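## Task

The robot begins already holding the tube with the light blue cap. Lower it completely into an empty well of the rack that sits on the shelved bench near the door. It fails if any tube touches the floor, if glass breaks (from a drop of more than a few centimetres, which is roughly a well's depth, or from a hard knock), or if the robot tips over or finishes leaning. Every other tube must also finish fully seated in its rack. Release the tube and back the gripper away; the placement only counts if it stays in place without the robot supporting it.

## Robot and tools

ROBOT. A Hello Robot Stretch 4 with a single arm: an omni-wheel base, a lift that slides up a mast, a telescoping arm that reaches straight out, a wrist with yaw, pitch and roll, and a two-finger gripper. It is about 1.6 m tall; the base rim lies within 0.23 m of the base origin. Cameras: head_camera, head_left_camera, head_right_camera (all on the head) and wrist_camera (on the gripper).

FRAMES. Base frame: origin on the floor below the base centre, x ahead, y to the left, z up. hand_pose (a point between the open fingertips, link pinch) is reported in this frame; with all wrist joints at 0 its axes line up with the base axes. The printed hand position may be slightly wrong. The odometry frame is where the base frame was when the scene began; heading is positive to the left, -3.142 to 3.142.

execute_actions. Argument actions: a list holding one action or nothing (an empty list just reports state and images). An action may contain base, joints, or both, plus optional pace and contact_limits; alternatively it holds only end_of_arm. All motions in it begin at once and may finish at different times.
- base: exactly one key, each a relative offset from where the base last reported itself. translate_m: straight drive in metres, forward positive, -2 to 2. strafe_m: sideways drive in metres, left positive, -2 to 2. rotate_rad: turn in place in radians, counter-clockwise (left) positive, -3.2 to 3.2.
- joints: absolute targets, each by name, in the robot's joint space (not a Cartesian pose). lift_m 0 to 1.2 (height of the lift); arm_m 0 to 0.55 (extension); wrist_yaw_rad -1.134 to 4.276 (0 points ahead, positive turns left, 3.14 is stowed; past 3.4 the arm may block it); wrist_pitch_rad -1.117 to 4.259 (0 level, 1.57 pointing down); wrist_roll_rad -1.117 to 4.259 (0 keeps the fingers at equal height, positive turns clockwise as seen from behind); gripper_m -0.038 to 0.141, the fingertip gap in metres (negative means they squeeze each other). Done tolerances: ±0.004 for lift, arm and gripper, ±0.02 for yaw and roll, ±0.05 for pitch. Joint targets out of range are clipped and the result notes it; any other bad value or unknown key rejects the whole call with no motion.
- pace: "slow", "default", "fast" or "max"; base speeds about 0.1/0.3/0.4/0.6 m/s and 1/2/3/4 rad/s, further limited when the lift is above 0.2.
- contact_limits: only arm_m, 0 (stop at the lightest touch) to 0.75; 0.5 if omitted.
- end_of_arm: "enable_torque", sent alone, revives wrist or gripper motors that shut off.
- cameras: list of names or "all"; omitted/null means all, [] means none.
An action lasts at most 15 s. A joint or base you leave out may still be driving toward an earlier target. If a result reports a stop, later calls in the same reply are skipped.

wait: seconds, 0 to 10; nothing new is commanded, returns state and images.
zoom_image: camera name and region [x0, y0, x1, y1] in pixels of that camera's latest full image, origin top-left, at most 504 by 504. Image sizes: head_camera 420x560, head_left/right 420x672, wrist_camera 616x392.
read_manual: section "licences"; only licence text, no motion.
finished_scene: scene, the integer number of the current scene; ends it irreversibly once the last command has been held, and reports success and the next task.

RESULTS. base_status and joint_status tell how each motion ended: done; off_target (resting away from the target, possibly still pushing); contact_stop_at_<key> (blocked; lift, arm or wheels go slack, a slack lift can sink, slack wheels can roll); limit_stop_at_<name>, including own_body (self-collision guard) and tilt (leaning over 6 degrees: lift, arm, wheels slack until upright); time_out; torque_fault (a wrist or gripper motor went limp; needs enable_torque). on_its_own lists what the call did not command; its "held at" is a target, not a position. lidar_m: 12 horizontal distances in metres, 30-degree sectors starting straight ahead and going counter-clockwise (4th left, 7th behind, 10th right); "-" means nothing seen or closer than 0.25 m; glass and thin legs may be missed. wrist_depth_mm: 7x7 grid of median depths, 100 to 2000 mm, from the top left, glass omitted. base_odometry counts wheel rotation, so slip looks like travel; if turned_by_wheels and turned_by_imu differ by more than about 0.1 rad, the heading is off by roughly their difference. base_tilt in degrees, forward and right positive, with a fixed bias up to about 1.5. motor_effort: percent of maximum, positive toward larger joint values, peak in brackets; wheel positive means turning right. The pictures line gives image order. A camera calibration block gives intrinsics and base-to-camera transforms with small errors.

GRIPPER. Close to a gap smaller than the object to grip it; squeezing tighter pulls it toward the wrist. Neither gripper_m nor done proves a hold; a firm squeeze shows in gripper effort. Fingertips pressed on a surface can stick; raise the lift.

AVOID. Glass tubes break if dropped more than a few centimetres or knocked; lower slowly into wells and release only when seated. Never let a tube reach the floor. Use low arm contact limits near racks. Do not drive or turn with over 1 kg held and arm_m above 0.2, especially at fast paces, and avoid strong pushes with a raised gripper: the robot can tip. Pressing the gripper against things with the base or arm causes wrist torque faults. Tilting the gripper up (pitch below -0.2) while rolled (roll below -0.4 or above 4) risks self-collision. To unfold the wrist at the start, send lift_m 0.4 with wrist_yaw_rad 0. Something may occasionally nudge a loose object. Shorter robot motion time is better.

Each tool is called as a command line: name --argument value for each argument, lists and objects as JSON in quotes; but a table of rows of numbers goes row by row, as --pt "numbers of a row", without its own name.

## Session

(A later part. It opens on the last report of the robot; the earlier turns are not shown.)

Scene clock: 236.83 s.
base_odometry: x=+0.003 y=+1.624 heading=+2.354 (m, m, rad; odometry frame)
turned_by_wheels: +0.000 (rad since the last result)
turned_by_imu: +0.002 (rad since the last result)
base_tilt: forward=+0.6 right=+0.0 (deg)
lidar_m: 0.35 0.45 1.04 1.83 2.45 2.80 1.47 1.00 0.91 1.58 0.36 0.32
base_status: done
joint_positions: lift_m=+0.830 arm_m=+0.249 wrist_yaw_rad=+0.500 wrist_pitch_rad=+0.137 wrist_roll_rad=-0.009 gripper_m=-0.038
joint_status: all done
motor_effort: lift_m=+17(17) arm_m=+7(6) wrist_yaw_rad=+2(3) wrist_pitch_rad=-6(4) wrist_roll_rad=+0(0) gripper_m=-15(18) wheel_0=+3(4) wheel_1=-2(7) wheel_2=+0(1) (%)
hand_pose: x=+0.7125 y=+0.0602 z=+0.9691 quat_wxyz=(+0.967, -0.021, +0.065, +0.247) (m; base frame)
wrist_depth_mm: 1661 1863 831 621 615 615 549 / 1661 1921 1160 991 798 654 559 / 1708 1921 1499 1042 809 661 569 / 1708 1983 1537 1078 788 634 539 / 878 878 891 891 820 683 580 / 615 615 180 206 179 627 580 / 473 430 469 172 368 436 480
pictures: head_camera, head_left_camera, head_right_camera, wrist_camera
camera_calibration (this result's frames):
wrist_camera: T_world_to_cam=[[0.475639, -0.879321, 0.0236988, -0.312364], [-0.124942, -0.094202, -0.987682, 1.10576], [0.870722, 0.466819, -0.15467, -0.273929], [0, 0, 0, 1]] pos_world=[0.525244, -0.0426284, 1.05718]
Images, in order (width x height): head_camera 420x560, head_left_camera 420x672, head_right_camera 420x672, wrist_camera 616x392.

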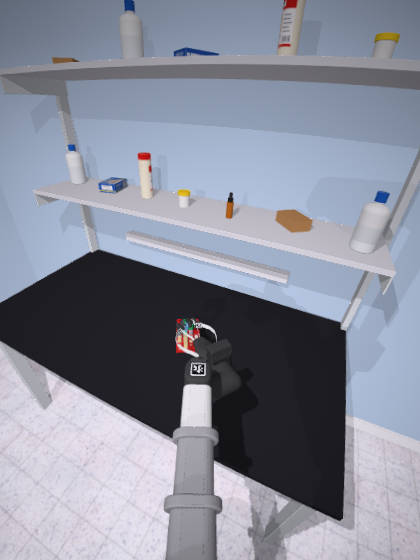

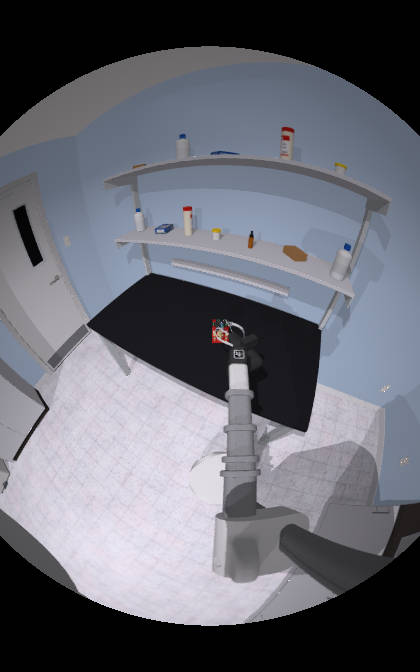

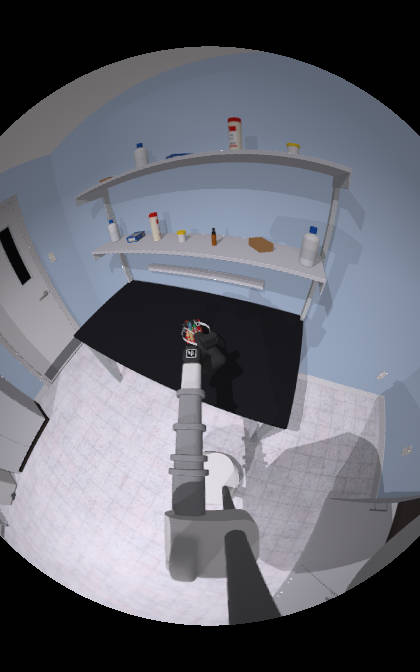

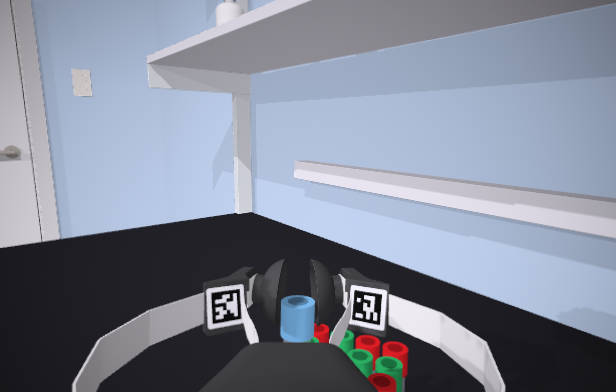

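execute_actions --actions '[{"base":{"strafe_m":-0.011},"joints":{"arm_m":0.275},"pace":"slow"}]' --cameras '["head_camera","head_left_camera","wrist_camera"]'

zoom_image --camera "head_camera" --region '[160, 305, 210, 365]'

zoom_image --camera "head_left_camera" --region '[200, 310, 240, 350]'

Scene clock: 257.10 s.
base_odometry: x=+0.011 y=+1.632 heading=+2.354 (m, m, rad; odometry frame)
turned_by_wheels: +0.000 (rad since the last result)
turned_by_imu: +0.001 (rad since the last result)
base_tilt: forward=+0.6 right=-0.1 (deg)
lidar_m: 0.36 0.46 1.02 1.82 2.46 2.80 1.47 0.99 0.90 1.57 0.38 0.34
base_status: done
joint_positions: lift_m=+0.830 arm_m=+0.274 wrist_yaw_rad=+0.500 wrist_pitch_rad=+0.137 wrist_roll_rad=-0.009 gripper_m=-0.038
joint_status: all done
motor_effort: lift_m=+16(17) arm_m=+6(8) wrist_yaw_rad=+2(2) wrist_pitch_rad=-6(7) wrist_roll_rad=+0(0) gripper_m=-16(16) wheel_0=+2(5) wheel_1=-1(5) wheel_2=+0(2) (%)
hand_pose: x=+0.7375 y=+0.0602 z=+0.9691 quat_wxyz=(+0.967, -0.021, +0.065, +0.247) (m; base frame)
wrist_depth_mm: 1661 1863 715 621 615 585 521 / 1661 1863 1182 960 759 627 535 / 1708 1921 1430 991 778 634 539 / 1708 1983 1464 1025 759 615 521 / 866 878 878 891 788 654 554 / 615 609 180 207 179 621 559 / 469 427 469 172 477 436 477
pictures: head_camera, head_left_camera, wrist_camera
camera_calibration (this result's frames):
wrist_camera: T_world_to_cam=[[0.47566, -0.87931, 0.0236988, -0.324249], [-0.124939, -0.094205, -0.987682, 1.10888], [0.870711, 0.466839, -0.15467, -0.295664], [0, 0, 0, 1]] pos_world=[0.550213, -0.0426259, 1.05718]
Images, in order (width x height): head_camera 420x560, head_left_camera 420x672, wrist_camera 616x392.

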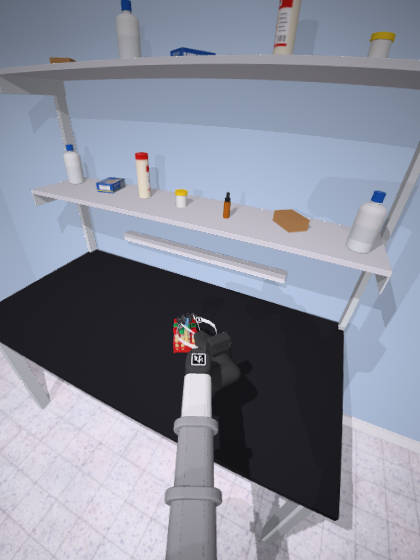

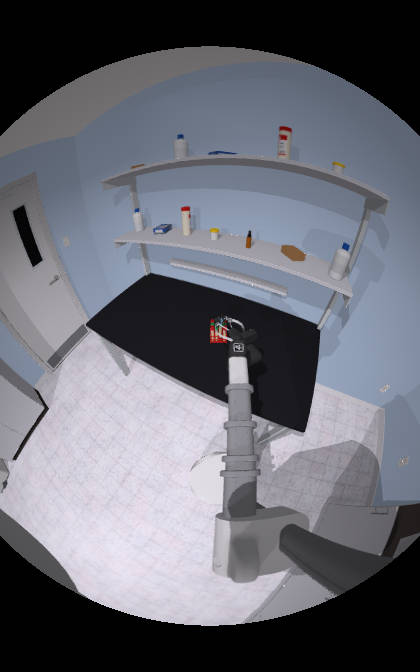

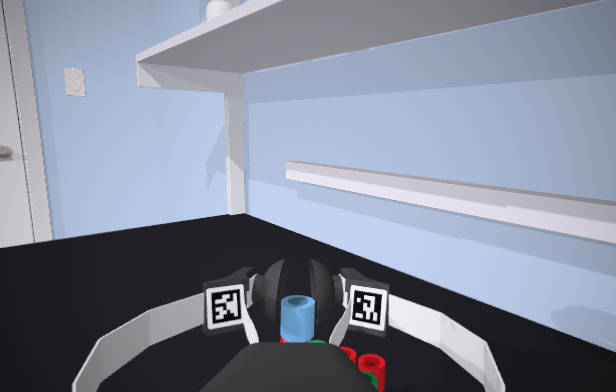

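Region (160, 305, 210, 365) of head_camera's 420x560 image, scaled by 8.400, with more detail than that image has.

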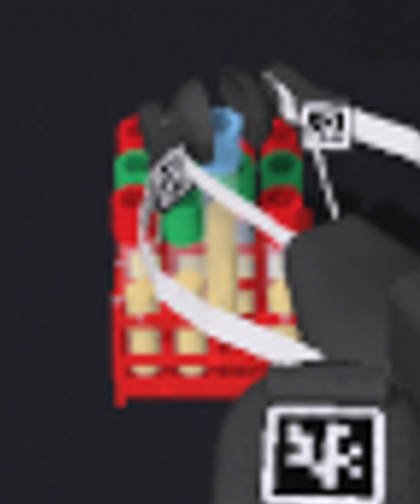

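Region (200, 310, 240, 350) of head_left_camera's 420x672 image, scaled by 12.600, with more detail than that image has.

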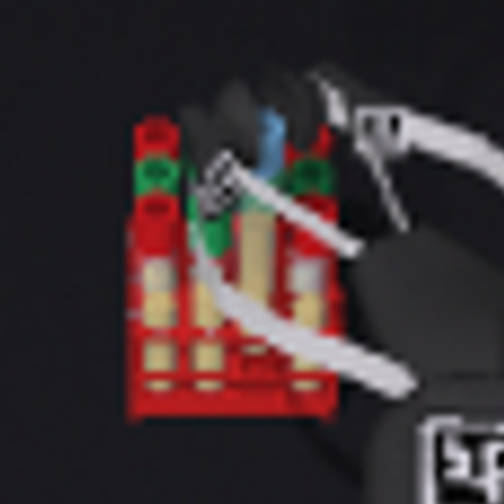

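execute_actions --actions '[{"base":{"strafe_m":-0.003},"joints":{"arm_m":0.295},"pace":"slow"}]' --cameras '["head_camera","head_left_camera","wrist_camera"]'

zoom_image --camera "head_camera" --region '[160, 305, 210, 365]'

zoom_image --camera "head_left_camera" --region '[200, 310, 240, 350]'

Scene clock: 266.27 s.
base_odometry: x=+0.013 y=+1.634 heading=+2.355 (m, m, rad; odometry frame)
turned_by_wheels: +0.000 (rad since the last result)
turned_by_imu: +0.001 (rad since the last result)
base_tilt: forward=+0.5 right=-0.1 (deg)
lidar_m: 0.36 0.44 1.02 1.85 2.47 2.79 1.44 0.95 0.90 1.55 0.37 0.34
base_status: done
joint_positions: lift_m=+0.830 arm_m=+0.294 wrist_yaw_rad=+0.500 wrist_pitch_rad=+0.137 wrist_roll_rad=-0.009 gripper_m=-0.038
joint_status: all done
motor_effort: lift_m=+17(17) arm_m=+6(6) wrist_yaw_rad=+2(2) wrist_pitch_rad=-6(7) wrist_roll_rad=+0(1) gripper_m=-17(18) wheel_0=+3(6) wheel_1=-2(5) wheel_2=+0(1) (%)
hand_pose: x=+0.7575 y=+0.0602 z=+0.9691 quat_wxyz=(+0.967, -0.021, +0.065, +0.247) (m; base frame)
wrist_depth_mm: 1661 1808 707 621 615 564 508 / 1661 1808 1138 946 732 603 521 / 1708 1921 1430 976 759 615 525 / 1708 1983 1397 960 732 591 512 / 878 878 878 891 759 634 530 / 615 615 180 206 179 603 544 / 469 427 469 172 473 436 480
pictures: head_camera, head_left_camera, wrist_camera
camera_calibration (this result's frames):
wrist_camera: T_world_to_cam=[[0.475668, -0.879306, 0.0236988, -0.333765], [-0.124938, -0.0942062, -0.987682, 1.11138], [0.870707, 0.466848, -0.15467, -0.313074], [0, 0, 0, 1]] pos_world=[0.570211, -0.0426249, 1.05718]
Images, in order (width x height): head_camera 420x560, head_left_camera 420x672, wrist_camera 616x392.

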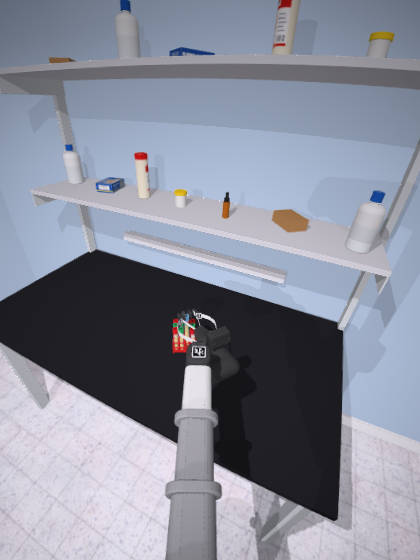

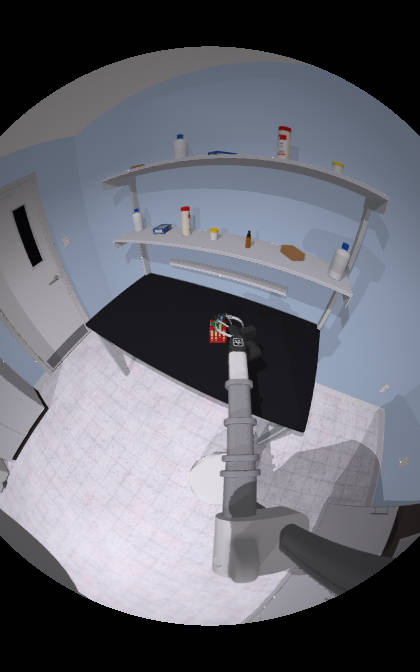

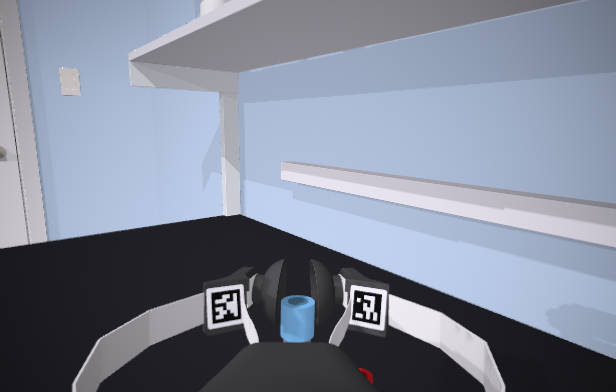

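Region (160, 305, 210, 365) of head_camera's 420x560 image, scaled by 8.400, with more detail than that image has.

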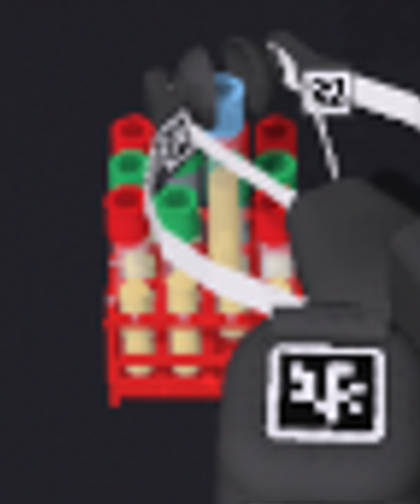

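Region (200, 310, 240, 350) of head_left_camera's 420x672 image, scaled by 12.600, with more detail than that image has.

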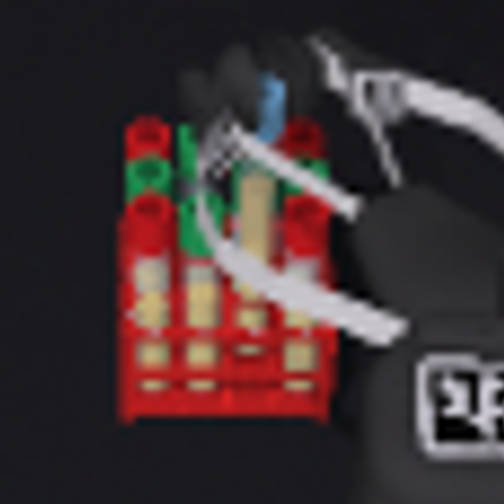

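execute_actions --actions '[{"joints":{"arm_m":0.30,"lift_m":0.815},"pace":"slow"}]' --cameras '["head_camera","head_left_camera","head_right_camera"]'

zoom_image --camera "head_camera" --region '[160, 305, 210, 365]'

zoom_image --camera "head_left_camera" --region '[200, 310, 240, 350]'

Scene clock: 286.90 s.
base_odometry: x=+0.013 y=+1.634 heading=+2.355 (m, m, rad; odometry frame)
turned_by_wheels: +0.000 (rad since the last result)
turned_by_imu: +0.001 (rad since the last result)
base_tilt: forward=+0.5 right=-0.1 (deg)
lidar_m: 0.36 0.45 0.97 1.85 2.46 2.79 1.46 0.97 0.90 1.57 0.38 0.33
base_status: not commanded
joint_positions: lift_m=+0.815 arm_m=+0.299 wrist_yaw_rad=+0.500 wrist_pitch_rad=+0.137 wrist_roll_rad=-0.009 gripper_m=-0.038
joint_status: all done
motor_effort: lift_m=+17(16) arm_m=+7(8) wrist_yaw_rad=+2(2) wrist_pitch_rad=-8(7) wrist_roll_rad=+0(0) gripper_m=-14(21) wheel_0=+3(3) wheel_1=-2(2) wheel_2=+0(0) (%)
hand_pose: x=+0.7625 y=+0.0602 z=+0.9541 quat_wxyz=(+0.967, -0.021, +0.065, +0.247) (m; base frame)
wrist_depth_mm: 1661 1756 691 683 676 580 508 / 1708 1808 1138 946 732 603 512 / 1708 1921 1229 960 741 609 521 / 1756 1921 1255 960 723 585 496 / 831 831 842 842 759 627 535 / 580 580 180 206 179 591 539 / 445 404 445 172 449 413 455
pictures: head_camera, head_left_camera, head_right_camera
Images, in order (width x height): head_camera 420x560, head_left_camera 420x672, head_right_camera 420x672.

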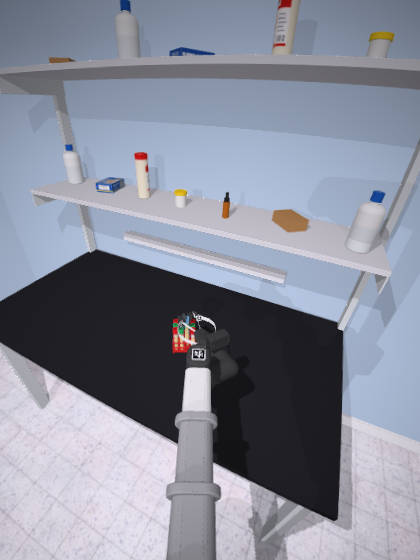

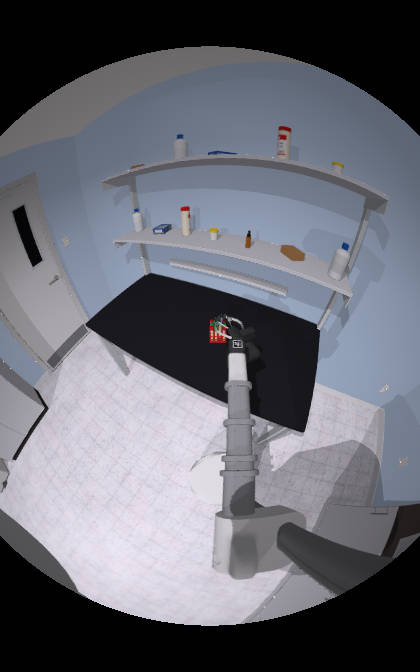

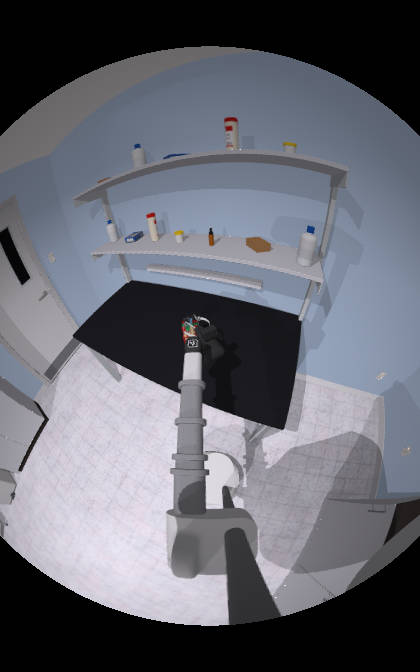

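Region (160, 305, 210, 365) of head_camera's 420x560 image, scaled by 8.400, with more detail than that image has.

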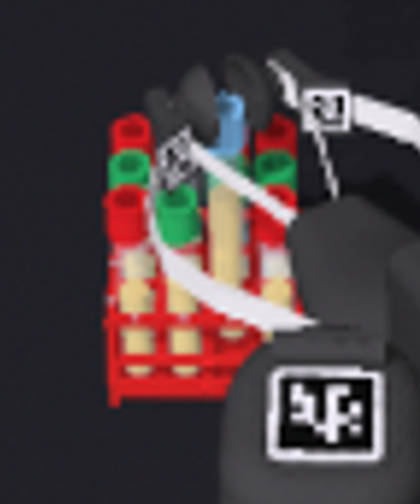

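Region (200, 310, 240, 350) of head_left_camera's 420x672 image, scaled by 12.600, with more detail than that image has.

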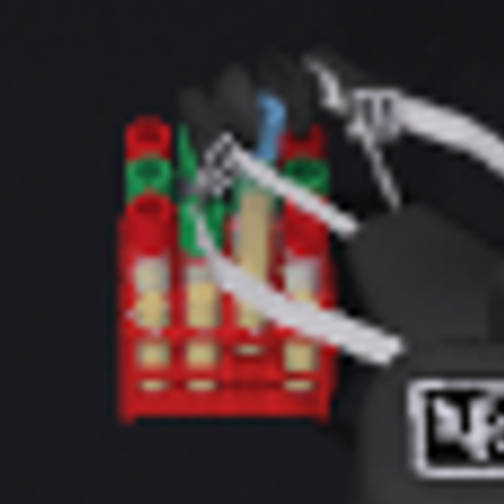

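execute_actions --actions '[{"joints":{"lift_m":0.803},"pace":"slow"}]' --cameras '["head_camera","head_left_camera","wrist_camera"]'

zoom_image --camera "head_camera" --region '[160, 305, 210, 365]'

zoom_image --camera "head_left_camera" --region '[200, 310, 240, 350]'

Scene clock: 300.53 s.
base_odometry: x=+0.013 y=+1.634 heading=+2.355 (m, m, rad; odometry frame)
turned_by_wheels: +0.000 (rad since the last result)
turned_by_imu: +0.001 (rad since the last result)
base_tilt: forward=+0.6 right=-0.1 (deg)
lidar_m: 0.36 0.47 0.99 1.83 2.46 2.80 1.44 0.97 0.91 1.57 0.35 0.32
base_status: not commanded
joint_positions: lift_m=+0.803 arm_m=+0.299 wrist_yaw_rad=+0.500 wrist_pitch_rad=+0.137 wrist_roll_rad=-0.009 gripper_m=-0.038
joint_status: all done
motor_effort: lift_m=+17(16) arm_m=+6(7) wrist_yaw_rad=+2(2) wrist_pitch_rad=-4(7) wrist_roll_rad=+0(0) gripper_m=-18(18) wheel_0=+3(3) wheel_1=-2(2) wheel_2=+0(0) (%)
hand_pose: x=+0.7625 y=+0.0602 z=+0.9421 quat_wxyz=(+0.967, -0.021, +0.065, +0.247) (m; base frame)
wrist_depth_mm: 1661 1808 741 732 676 585 508 / 1708 1808 1182 960 732 597 512 / 1708 1921 1229 960 732 609 521 / 1756 1921 1255 991 741 574 492 / 798 798 809 809 741 627 539 / 554 554 180 207 179 564 535 / 427 387 424 172 410 394 436
pictures: head_camera, head_left_camera, wrist_camera
camera_calibration (this result's frames):
wrist_camera: T_world_to_cam=[[0.475666, -0.879307, 0.0236987, -0.335507], [-0.124868, -0.0941678, -0.987695, 1.08532], [0.870718, 0.466853, -0.15459, -0.321695], [0, 0, 0, 1]] pos_world=[0.575216, -0.0426269, 1.03018]
Images, in order (width x height): head_camera 420x560, head_left_camera 420x672, wrist_camera 616x392.

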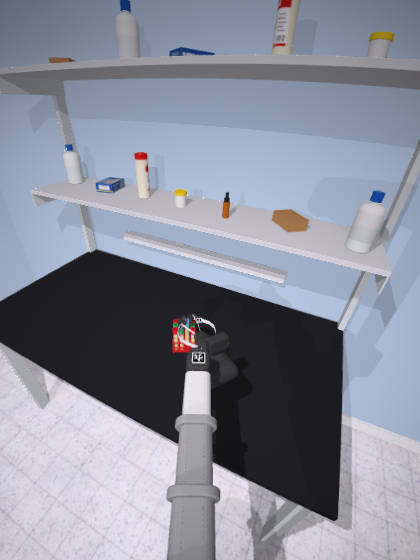

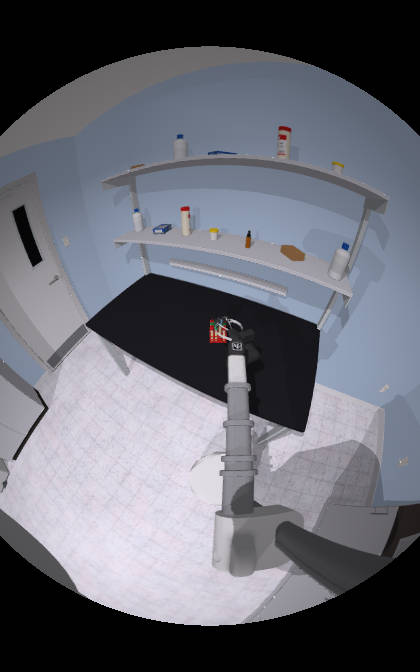

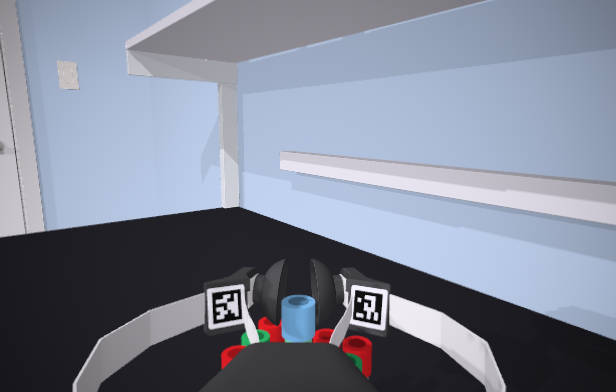

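Region (160, 305, 210, 365) of head_camera's 420x560 image, scaled by 8.400, with more detail than that image has.

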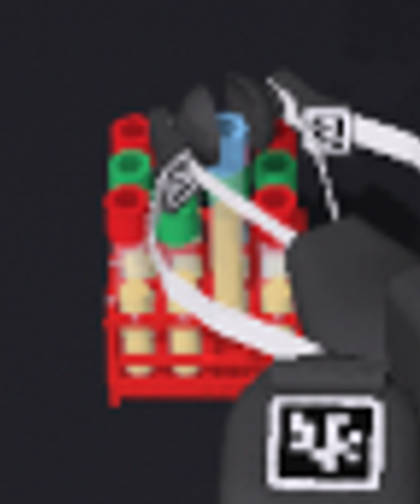

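Region (200, 310, 240, 350) of head_left_camera's 420x672 image, scaled by 12.600, with more detail than that image has.

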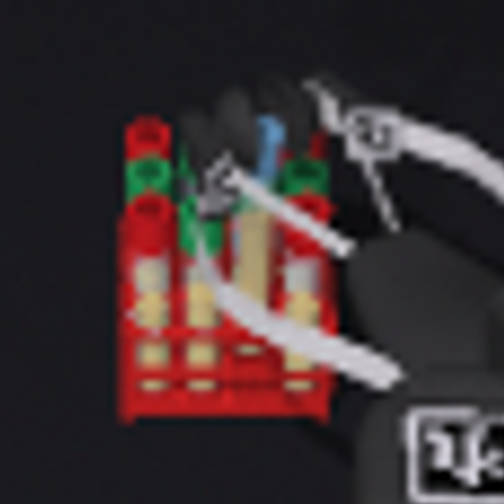

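execute_actions --actions '[{"joints":{"lift_m":0.79},"pace":"slow"}]' --cameras '["head_camera","head_left_camera","wrist_camera"]'

zoom_image --camera "head_camera" --region '[160, 305, 210, 365]'

zoom_image --camera "wrist_camera" --region '[200, 240, 400, 392]'

Scene clock: 311.10 s.
base_odometry: x=+0.013 y=+1.634 heading=+2.355 (m, m, rad; odometry frame)
turned_by_wheels: +0.000 (rad since the last result)
turned_by_imu: +0.001 (rad since the last result)
base_tilt: forward=+0.6 right=-0.1 (deg)
lidar_m: 0.37 0.47 1.01 1.83 2.46 2.79 1.49 0.96 0.89 1.56 0.34 0.34
base_status: not commanded
joint_positions: lift_m=+0.790 arm_m=+0.299 wrist_yaw_rad=+0.500 wrist_pitch_rad=+0.137 wrist_roll_rad=-0.009 gripper_m=-0.038
joint_status: all done
motor_effort: lift_m=+17(17) arm_m=+6(7) wrist_yaw_rad=+2(2) wrist_pitch_rad=-4(6) wrist_roll_rad=+0(0) gripper_m=-14(15) wheel_0=+3(3) wheel_1=-2(2) wheel_2=+0(0) (%)
hand_pose: x=+0.7625 y=+0.0602 z=+0.9291 quat_wxyz=(+0.967, -0.021, +0.065, +0.247) (m; base frame)
wrist_depth_mm: 1661 1756 788 798 699 591 508 / 1708 1808 1160 946 732 603 512 / 1708 1983 1229 917 723 597 521 / 1756 1921 1229 991 741 585 488 / 750 759 759 759 723 627 535 / 530 525 180 207 179 535 525 / 404 368 402 172 389 375 413
pictures: head_camera, head_left_camera, wrist_camera
camera_calibration (this result's frames):
wrist_camera: T_world_to_cam=[[0.475665, -0.879307, 0.0236987, -0.335201], [-0.124867, -0.0941674, -0.987695, 1.07248], [0.870718, 0.466853, -0.154589, -0.323709], [0, 0, 0, 1]] pos_world=[0.57522, -0.0426269, 1.01719]
Images, in order (width x height): head_camera 420x560, head_left_camera 420x672, wrist_camera 616x392.

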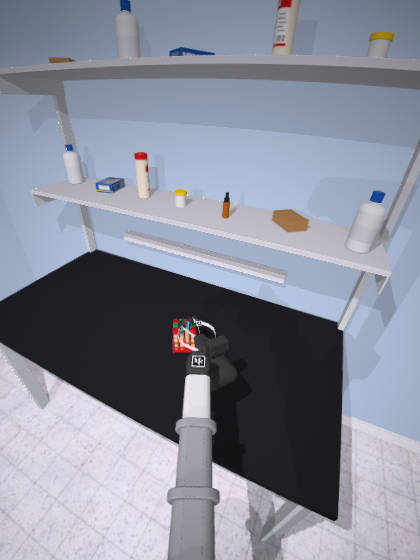

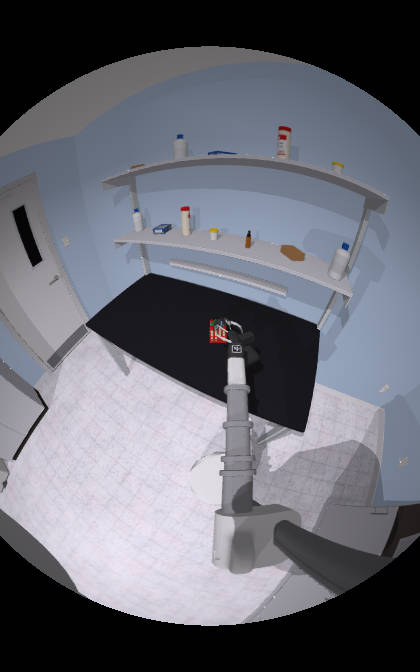

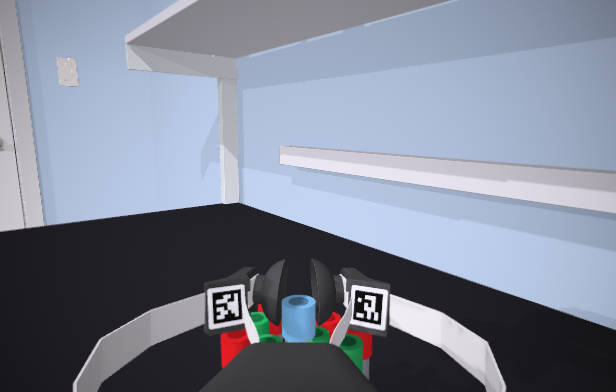

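Region (160, 305, 210, 365) of head_camera's 420x560 image, scaled by 8.400, with more detail than that image has.

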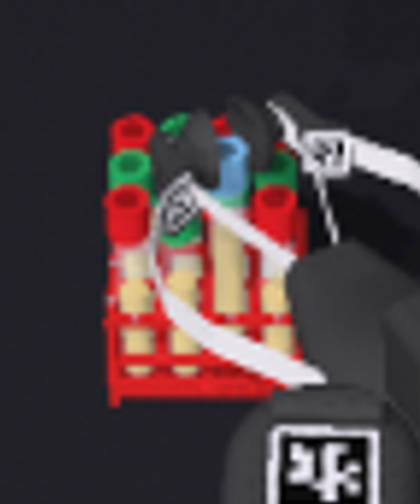

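Region (200, 240, 400, 392) of wrist_camera's 616x392 image, scaled by 2.520; it fills the top 383 rows of this view, and the rest is white.

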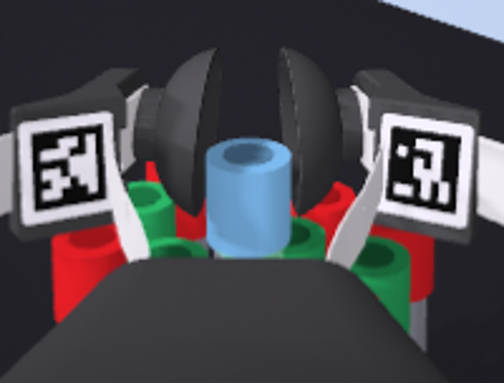

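execute_actions --actions '[{"joints":{"lift_m":0.783},"pace":"slow"}]' --cameras '["head_camera","wrist_camera"]'

zoom_image --camera "head_camera" --region '[160, 305, 210, 365]'

zoom_image --camera "wrist_camera" --region '[200, 240, 400, 392]'

Scene clock: 318.23 s.
base_odometry: x=+0.013 y=+1.634 heading=+2.355 (m, m, rad; odometry frame)
turned_by_wheels: +0.000 (rad since the last result)
turned_by_imu: +0.001 (rad since the last result)
base_tilt: forward=+0.6 right=-0.1 (deg)
lidar_m: 0.34 0.47 0.97 1.81 2.46 2.79 1.46 0.98 0.92 1.54 0.38 0.35
base_status: not commanded
joint_positions: lift_m=+0.783 arm_m=+0.299 wrist_yaw_rad=+0.500 wrist_pitch_rad=+0.137 wrist_roll_rad=-0.009 gripper_m=-0.038
joint_status: all done
motor_effort: lift_m=+17(17) arm_m=+7(7) wrist_yaw_rad=+2(2) wrist_pitch_rad=-7(5) wrist_roll_rad=+0(1) gripper_m=-18(18) wheel_0=+3(3) wheel_1=-2(2) wheel_2=+0(0) (%)
hand_pose: x=+0.7625 y=+0.0602 z=+0.9221 quat_wxyz=(+0.967, -0.021, +0.065, +0.247) (m; base frame)
wrist_depth_mm: 1661 1756 820 809 699 585 508 / 1708 1808 1182 931 732 603 517 / 1708 1863 1229 917 715 591 512 / 1756 1921 1205 991 741 591 496 / 732 732 732 741 723 627 539 / 504 508 180 207 179 521 521 / 394 357 392 171 387 362 399
pictures: head_camera, wrist_camera
camera_calibration (this result's frames):
wrist_camera: T_world_to_cam=[[0.475665, -0.879307, 0.0236986, -0.335035], [-0.124867, -0.0941673, -0.987695, 1.06557], [0.870718, 0.466853, -0.154589, -0.324792], [0, 0, 0, 1]] pos_world=[0.575222, -0.0426269, 1.01019]
Images, in order (width x height): head_camera 420x560, wrist_camera 616x392.

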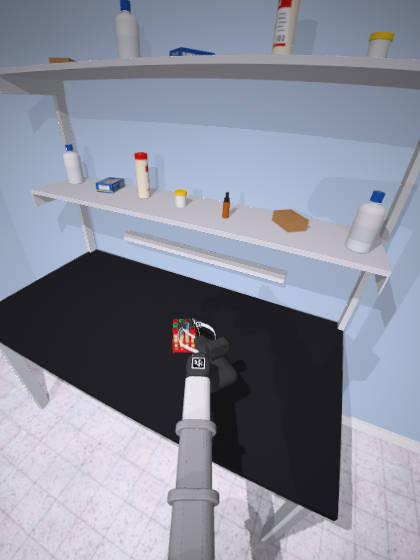

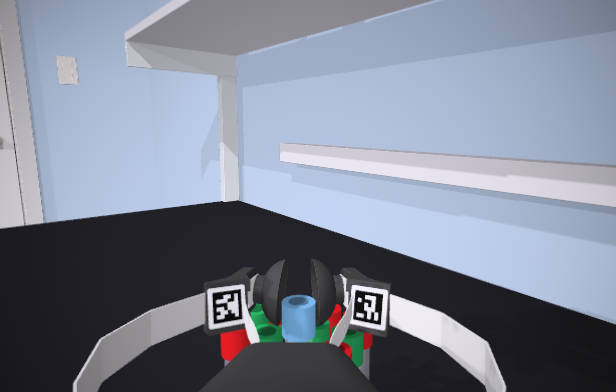

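Region (160, 305, 210, 365) of head_camera's 420x560 image, scaled by 8.400, with more detail than that image has.

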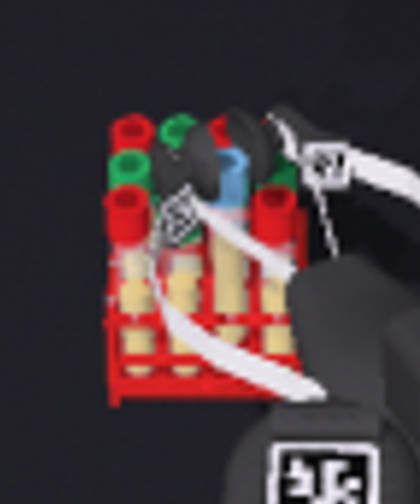

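Region (200, 240, 400, 392) of wrist_camera's 616x392 image, scaled by 2.520; it fills the top 383 rows of this view, and the rest is white.

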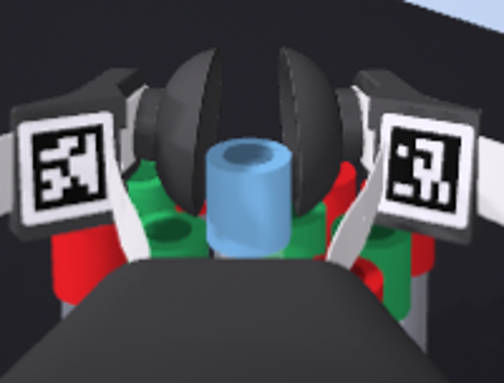

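execute_actions --actions '[{"joints":{"gripper_m":-0.015},"pace":"slow"}]' --cameras '["head_camera","wrist_camera"]'

zoom_image --camera "head_camera" --region '[160, 305, 210, 365]'

Scene clock: 325.23 s.
base_odometry: x=+0.013 y=+1.634 heading=+2.355 (m, m, rad; odometry frame)
turned_by_wheels: +0.000 (rad since the last result)
turned_by_imu: +0.001 (rad since the last result)
base_tilt: forward=+0.6 right=-0.1 (deg)
lidar_m: 0.36 0.47 0.99 1.85 2.49 2.81 1.42 0.99 0.90 1.57 0.37 0.33
base_status: not commanded
joint_positions: lift_m=+0.783 arm_m=+0.299 wrist_yaw_rad=+0.500 wrist_pitch_rad=+0.137 wrist_roll_rad=-0.009 gripper_m=-0.015
joint_status: all done
motor_effort: lift_m=+17(16) arm_m=+7(6) wrist_yaw_rad=+2(2) wrist_pitch_rad=-6(7) wrist_roll_rad=+0(0) gripper_m=-17(17) wheel_0=+3(3) wheel_1=-2(2) wheel_2=+0(0) (%)
hand_pose: x=+0.7625 y=+0.0602 z=+0.9221 quat_wxyz=(+0.967, -0.021, +0.065, +0.247) (m; base frame)
wrist_depth_mm: 1618 1756 820 820 699 591 504 / 1708 1808 1160 931 732 597 512 / 1708 1863 1229 931 723 597 512 / 1708 1921 1205 991 750 585 496 / 732 732 741 741 723 627 535 / 508 512 185 213 184 521 517 / 392 359 392 168 377 379 399
pictures: head_camera, wrist_camera
camera_calibration (this result's frames):
wrist_camera: T_world_to_cam=[[0.475665, -0.879307, 0.0236987, -0.335035], [-0.124867, -0.0941675, -0.987695, 1.06557], [0.870718, 0.466853, -0.154589, -0.324792], [0, 0, 0, 1]] pos_world=[0.575222, -0.0426269, 1.01019]
Images, in order (width x height): head_camera 420x560, wrist_camera 616x392.

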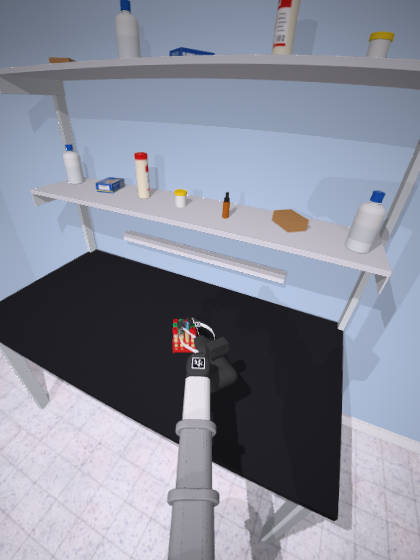

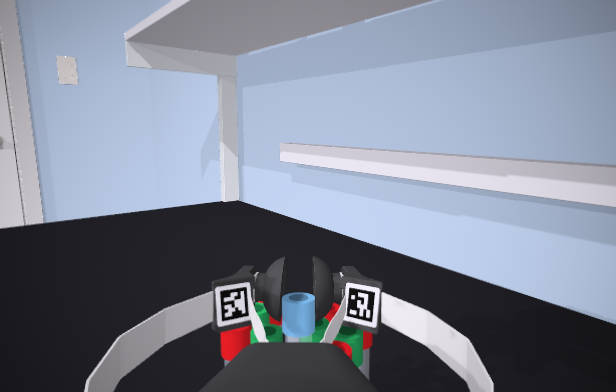

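Region (160, 305, 210, 365) of head_camera's 420x560 image, scaled by 8.400, with more detail than that image has.

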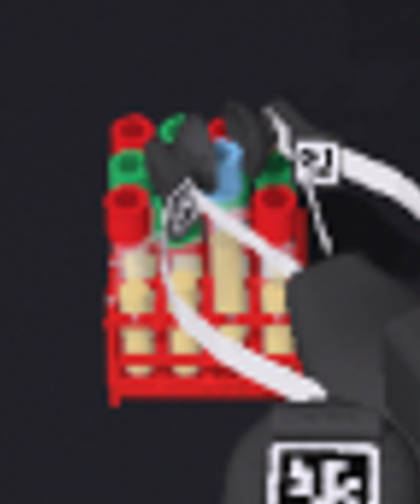

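execute_actions --actions '[{"base":{"strafe_m":-0.005},"joints":{"gripper_m":0.004,"arm_m":0.29},"pace":"slow"}]' --cameras '[]'

execute_actions --actions '[{"joints":{"gripper_m":0.035},"pace":"slow"}]' --cameras '["head_camera","wrist_camera"]'

zoom_image --camera "head_camera" --region '[160, 305, 210, 365]'

Scene clock: 332.57 s.
base_odometry: x=+0.016 y=+1.637 heading=+2.355 (m, m, rad; odometry frame)
turned_by_wheels: +0.000 (rad since the last result)
turned_by_imu: +0.001 (rad since the last result)
base_tilt: forward=+0.6 right=-0.1 (deg)
lidar_m: 0.35 0.45 0.97 1.84 2.47 2.80 1.46 0.97 0.90 1.52 0.37 0.33
base_status: done
joint_positions: lift_m=+0.783 arm_m=+0.291 wrist_yaw_rad=+0.500 wrist_pitch_rad=+0.137 wrist_roll_rad=-0.009 gripper_m=+0.004
joint_status: all done
motor_effort: lift_m=+17(17) arm_m=-6(7) wrist_yaw_rad=+2(2) wrist_pitch_rad=-6(5) wrist_roll_rad=+1(0) gripper_m=-3(14) wheel_0=+2(5) wheel_1=-1(4) wheel_2=+0(0) (%)
hand_pose: x=+0.7548 y=+0.0602 z=+0.9221 quat_wxyz=(+0.967, -0.021, +0.065, +0.247) (m; base frame)
wrist_depth_mm: 1661 1808 831 809 707 597 512 / 1708 1921 1205 946 741 603 521 / 1708 1921 1255 931 732 597 517 / 1756 1921 1229 991 768 597 500 / 741 732 741 750 732 640 539 / 512 508 186 216 186 517 521 / 392 359 392 143 377 379 402
pictures: none
No camera images: the call's "cameras" was empty. Leave "cameras" out to get every camera's image.

Scene clock: 334.07 s.
base_odometry: x=+0.016 y=+1.637 heading=+2.355 (m, m, rad; odometry frame)
turned_by_wheels: +0.000 (rad since the last result)
turned_by_imu: +0.000 (rad since the last result)
base_tilt: forward=+0.6 right=-0.1 (deg)
lidar_m: 0.35 0.46 1.01 1.84 2.47 2.80 1.47 0.95 0.88 1.56 0.34 0.33
base_status: not commanded
joint_positions: lift_m=+0.783 arm_m=+0.291 wrist_yaw_rad=+0.500 wrist_pitch_rad=+0.137 wrist_roll_rad=-0.009 gripper_m=+0.035
joint_status: all done
motor_effort: lift_m=+16(17) arm_m=-7(7) wrist_yaw_rad=+2(2) wrist_pitch_rad=-7(5) wrist_roll_rad=+0(0) gripper_m=-2(10) wheel_0=+2(2) wheel_1=-1(1) wheel_2=+0(0) (%)
hand_pose: x=+0.7548 y=+0.0602 z=+0.9221 quat_wxyz=(+0.967, -0.021, +0.065, +0.247) (m; base frame)
wrist_depth_mm: 1661 1808 820 809 707 597 512 / 1661 1863 1182 960 741 603 517 / 1756 1921 1255 931 723 597 517 / 1756 1921 1229 1008 768 597 500 / 732 741 732 741 732 634 539 / 512 508 192 258 195 521 521 / 392 366 392 132 377 389 402
pictures: head_camera, wrist_camera
camera_calibration (this result's frames):
wrist_camera: T_world_to_cam=[[0.475666, -0.879307, 0.0236984, -0.331387], [-0.124868, -0.0941677, -0.987694, 1.06461], [0.870718, 0.466854, -0.15459, -0.318112], [0, 0, 0, 1]] pos_world=[0.567552, -0.0426268, 1.01019]
Images, in order (width x height): head_camera 420x560, wrist_camera 616x392.

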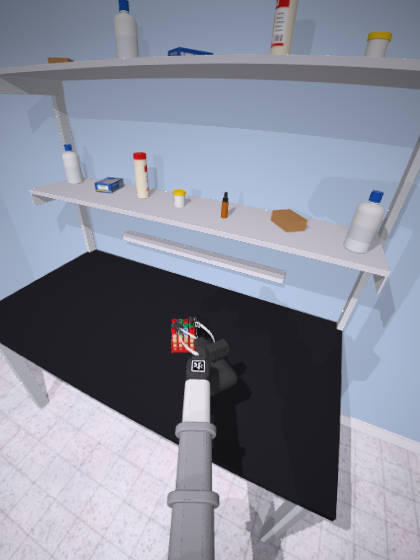

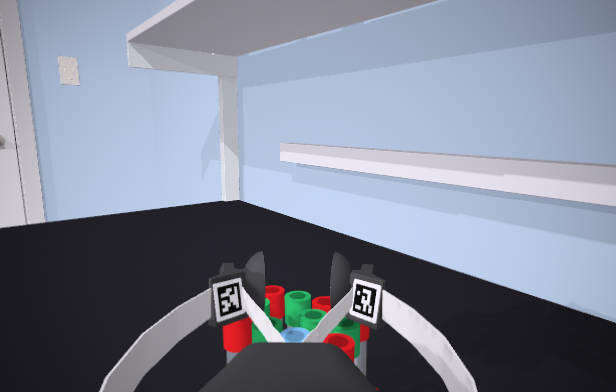

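Region (160, 305, 210, 365) of head_camera's 420x560 image, scaled by 8.400, with more detail than that image has.

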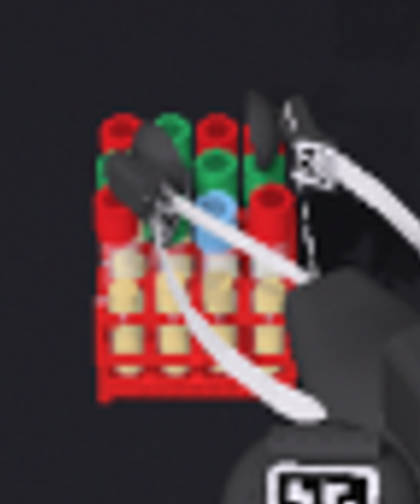

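Dropped in. Lift and retract.

execute_actions --actions '[{"joints":{"lift_m":0.83}}]' --cameras '[]'

execute_actions --actions '[{"joints":{"arm_m":0.02}}]' --cameras '["head_camera"]'

zoom_image --camera "head_camera" --region '[160, 305, 210, 365]'

Scene clock: 340.27 s.
base_odometry: x=+0.016 y=+1.637 heading=+2.355 (m, m, rad; odometry frame)
turned_by_wheels: +0.000 (rad since the last result)
turned_by_imu: +0.001 (rad since the last result)
base_tilt: forward=+0.5 right=-0.1 (deg)
lidar_m: 0.35 0.46 0.97 1.83 2.48 2.81 1.43 0.96 0.88 1.55 0.38 0.34
base_status: not commanded
joint_positions: lift_m=+0.830 arm_m=+0.291 wrist_yaw_rad=+0.500 wrist_pitch_rad=+0.137 wrist_roll_rad=-0.009 gripper_m=+0.035
joint_status: all done
motor_effort: lift_m=+22(22) arm_m=-7(7) wrist_yaw_rad=+3(2) wrist_pitch_rad=-7(6) wrist_roll_rad=+0(0) gripper_m=+0(0) wheel_0=+2(2) wheel_1=-1(1) wheel_2=+0(0) (%)
hand_pose: x=+0.7548 y=+0.0602 z=+0.9686 quat_wxyz=(+0.967, -0.021, +0.065, +0.247) (m; base frame)
wrist_depth_mm: 1661 1808 715 621 615 569 508 / 1708 1808 1138 946 741 609 521 / 1708 1921 1255 976 750 609 525 / 1708 1921 1397 976 741 591 512 / 878 878 891 891 768 634 535 / 615 609 191 574 195 609 549 / 469 439 492 132 462 466 480
pictures: none
No camera images: the call's "cameras" was empty. Leave "cameras" out to get every camera's image.

Scene clock: 342.20 s.
base_odometry: x=+0.016 y=+1.637 heading=+2.355 (m, m, rad; odometry frame)
turned_by_wheels: +0.000 (rad since the last result)
turned_by_imu: +0.001 (rad since the last result)
base_tilt: forward=+0.6 right=-0.1 (deg)
lidar_m: 0.36 0.45 0.99 1.82 2.46 2.80 1.45 0.98 0.90 1.56 0.35 0.33
base_status: not commanded
joint_positions: lift_m=+0.830 arm_m=+0.021 wrist_yaw_rad=+0.500 wrist_pitch_rad=+0.137 wrist_roll_rad=-0.009 gripper_m=+0.035
joint_status: all done
motor_effort: lift_m=+23(22) arm_m=-7(4) wrist_yaw_rad=+1(2) wrist_pitch_rad=-7(7) wrist_roll_rad=+0(1) gripper_m=-4(2) wheel_0=+2(2) wheel_1=-1(1) wheel_2=+0(0) (%)
hand_pose: x=+0.4848 y=+0.0603 z=+0.9686 quat_wxyz=(+0.967, -0.021, +0.065, +0.247) (m; base frame)
wrist_depth_mm: 1756 1983 1808 1255 741 603 603 / 1756 - 1661 1255 1008 854 723 / 1808 - 1983 1397 1060 878 741 / 1808 - 1921 1336 1060 854 732 / 1756 891 891 904 904 854 759 / 1863 615 192 585 195 627 634 / 1708 452 496 132 466 469 480
pictures: head_camera
Images, in order (width x height): head_camera 420x560.

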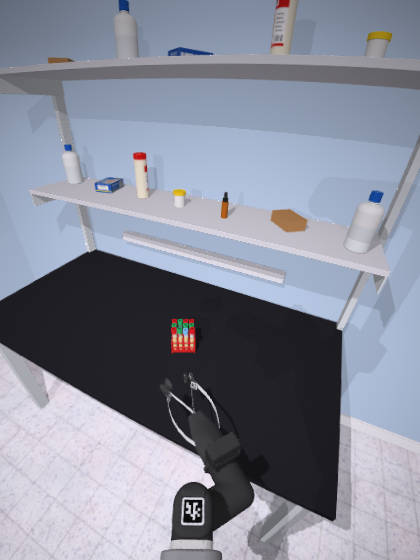

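Region (160, 305, 210, 365) of head_camera's 420x560 image, scaled by 8.400, with more detail than that image has.

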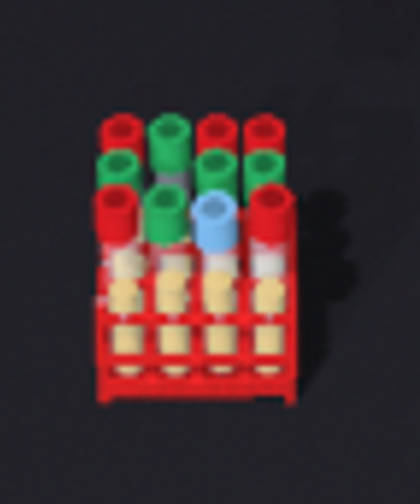

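finished_scene --scene 1

The scene is finished: the task was done.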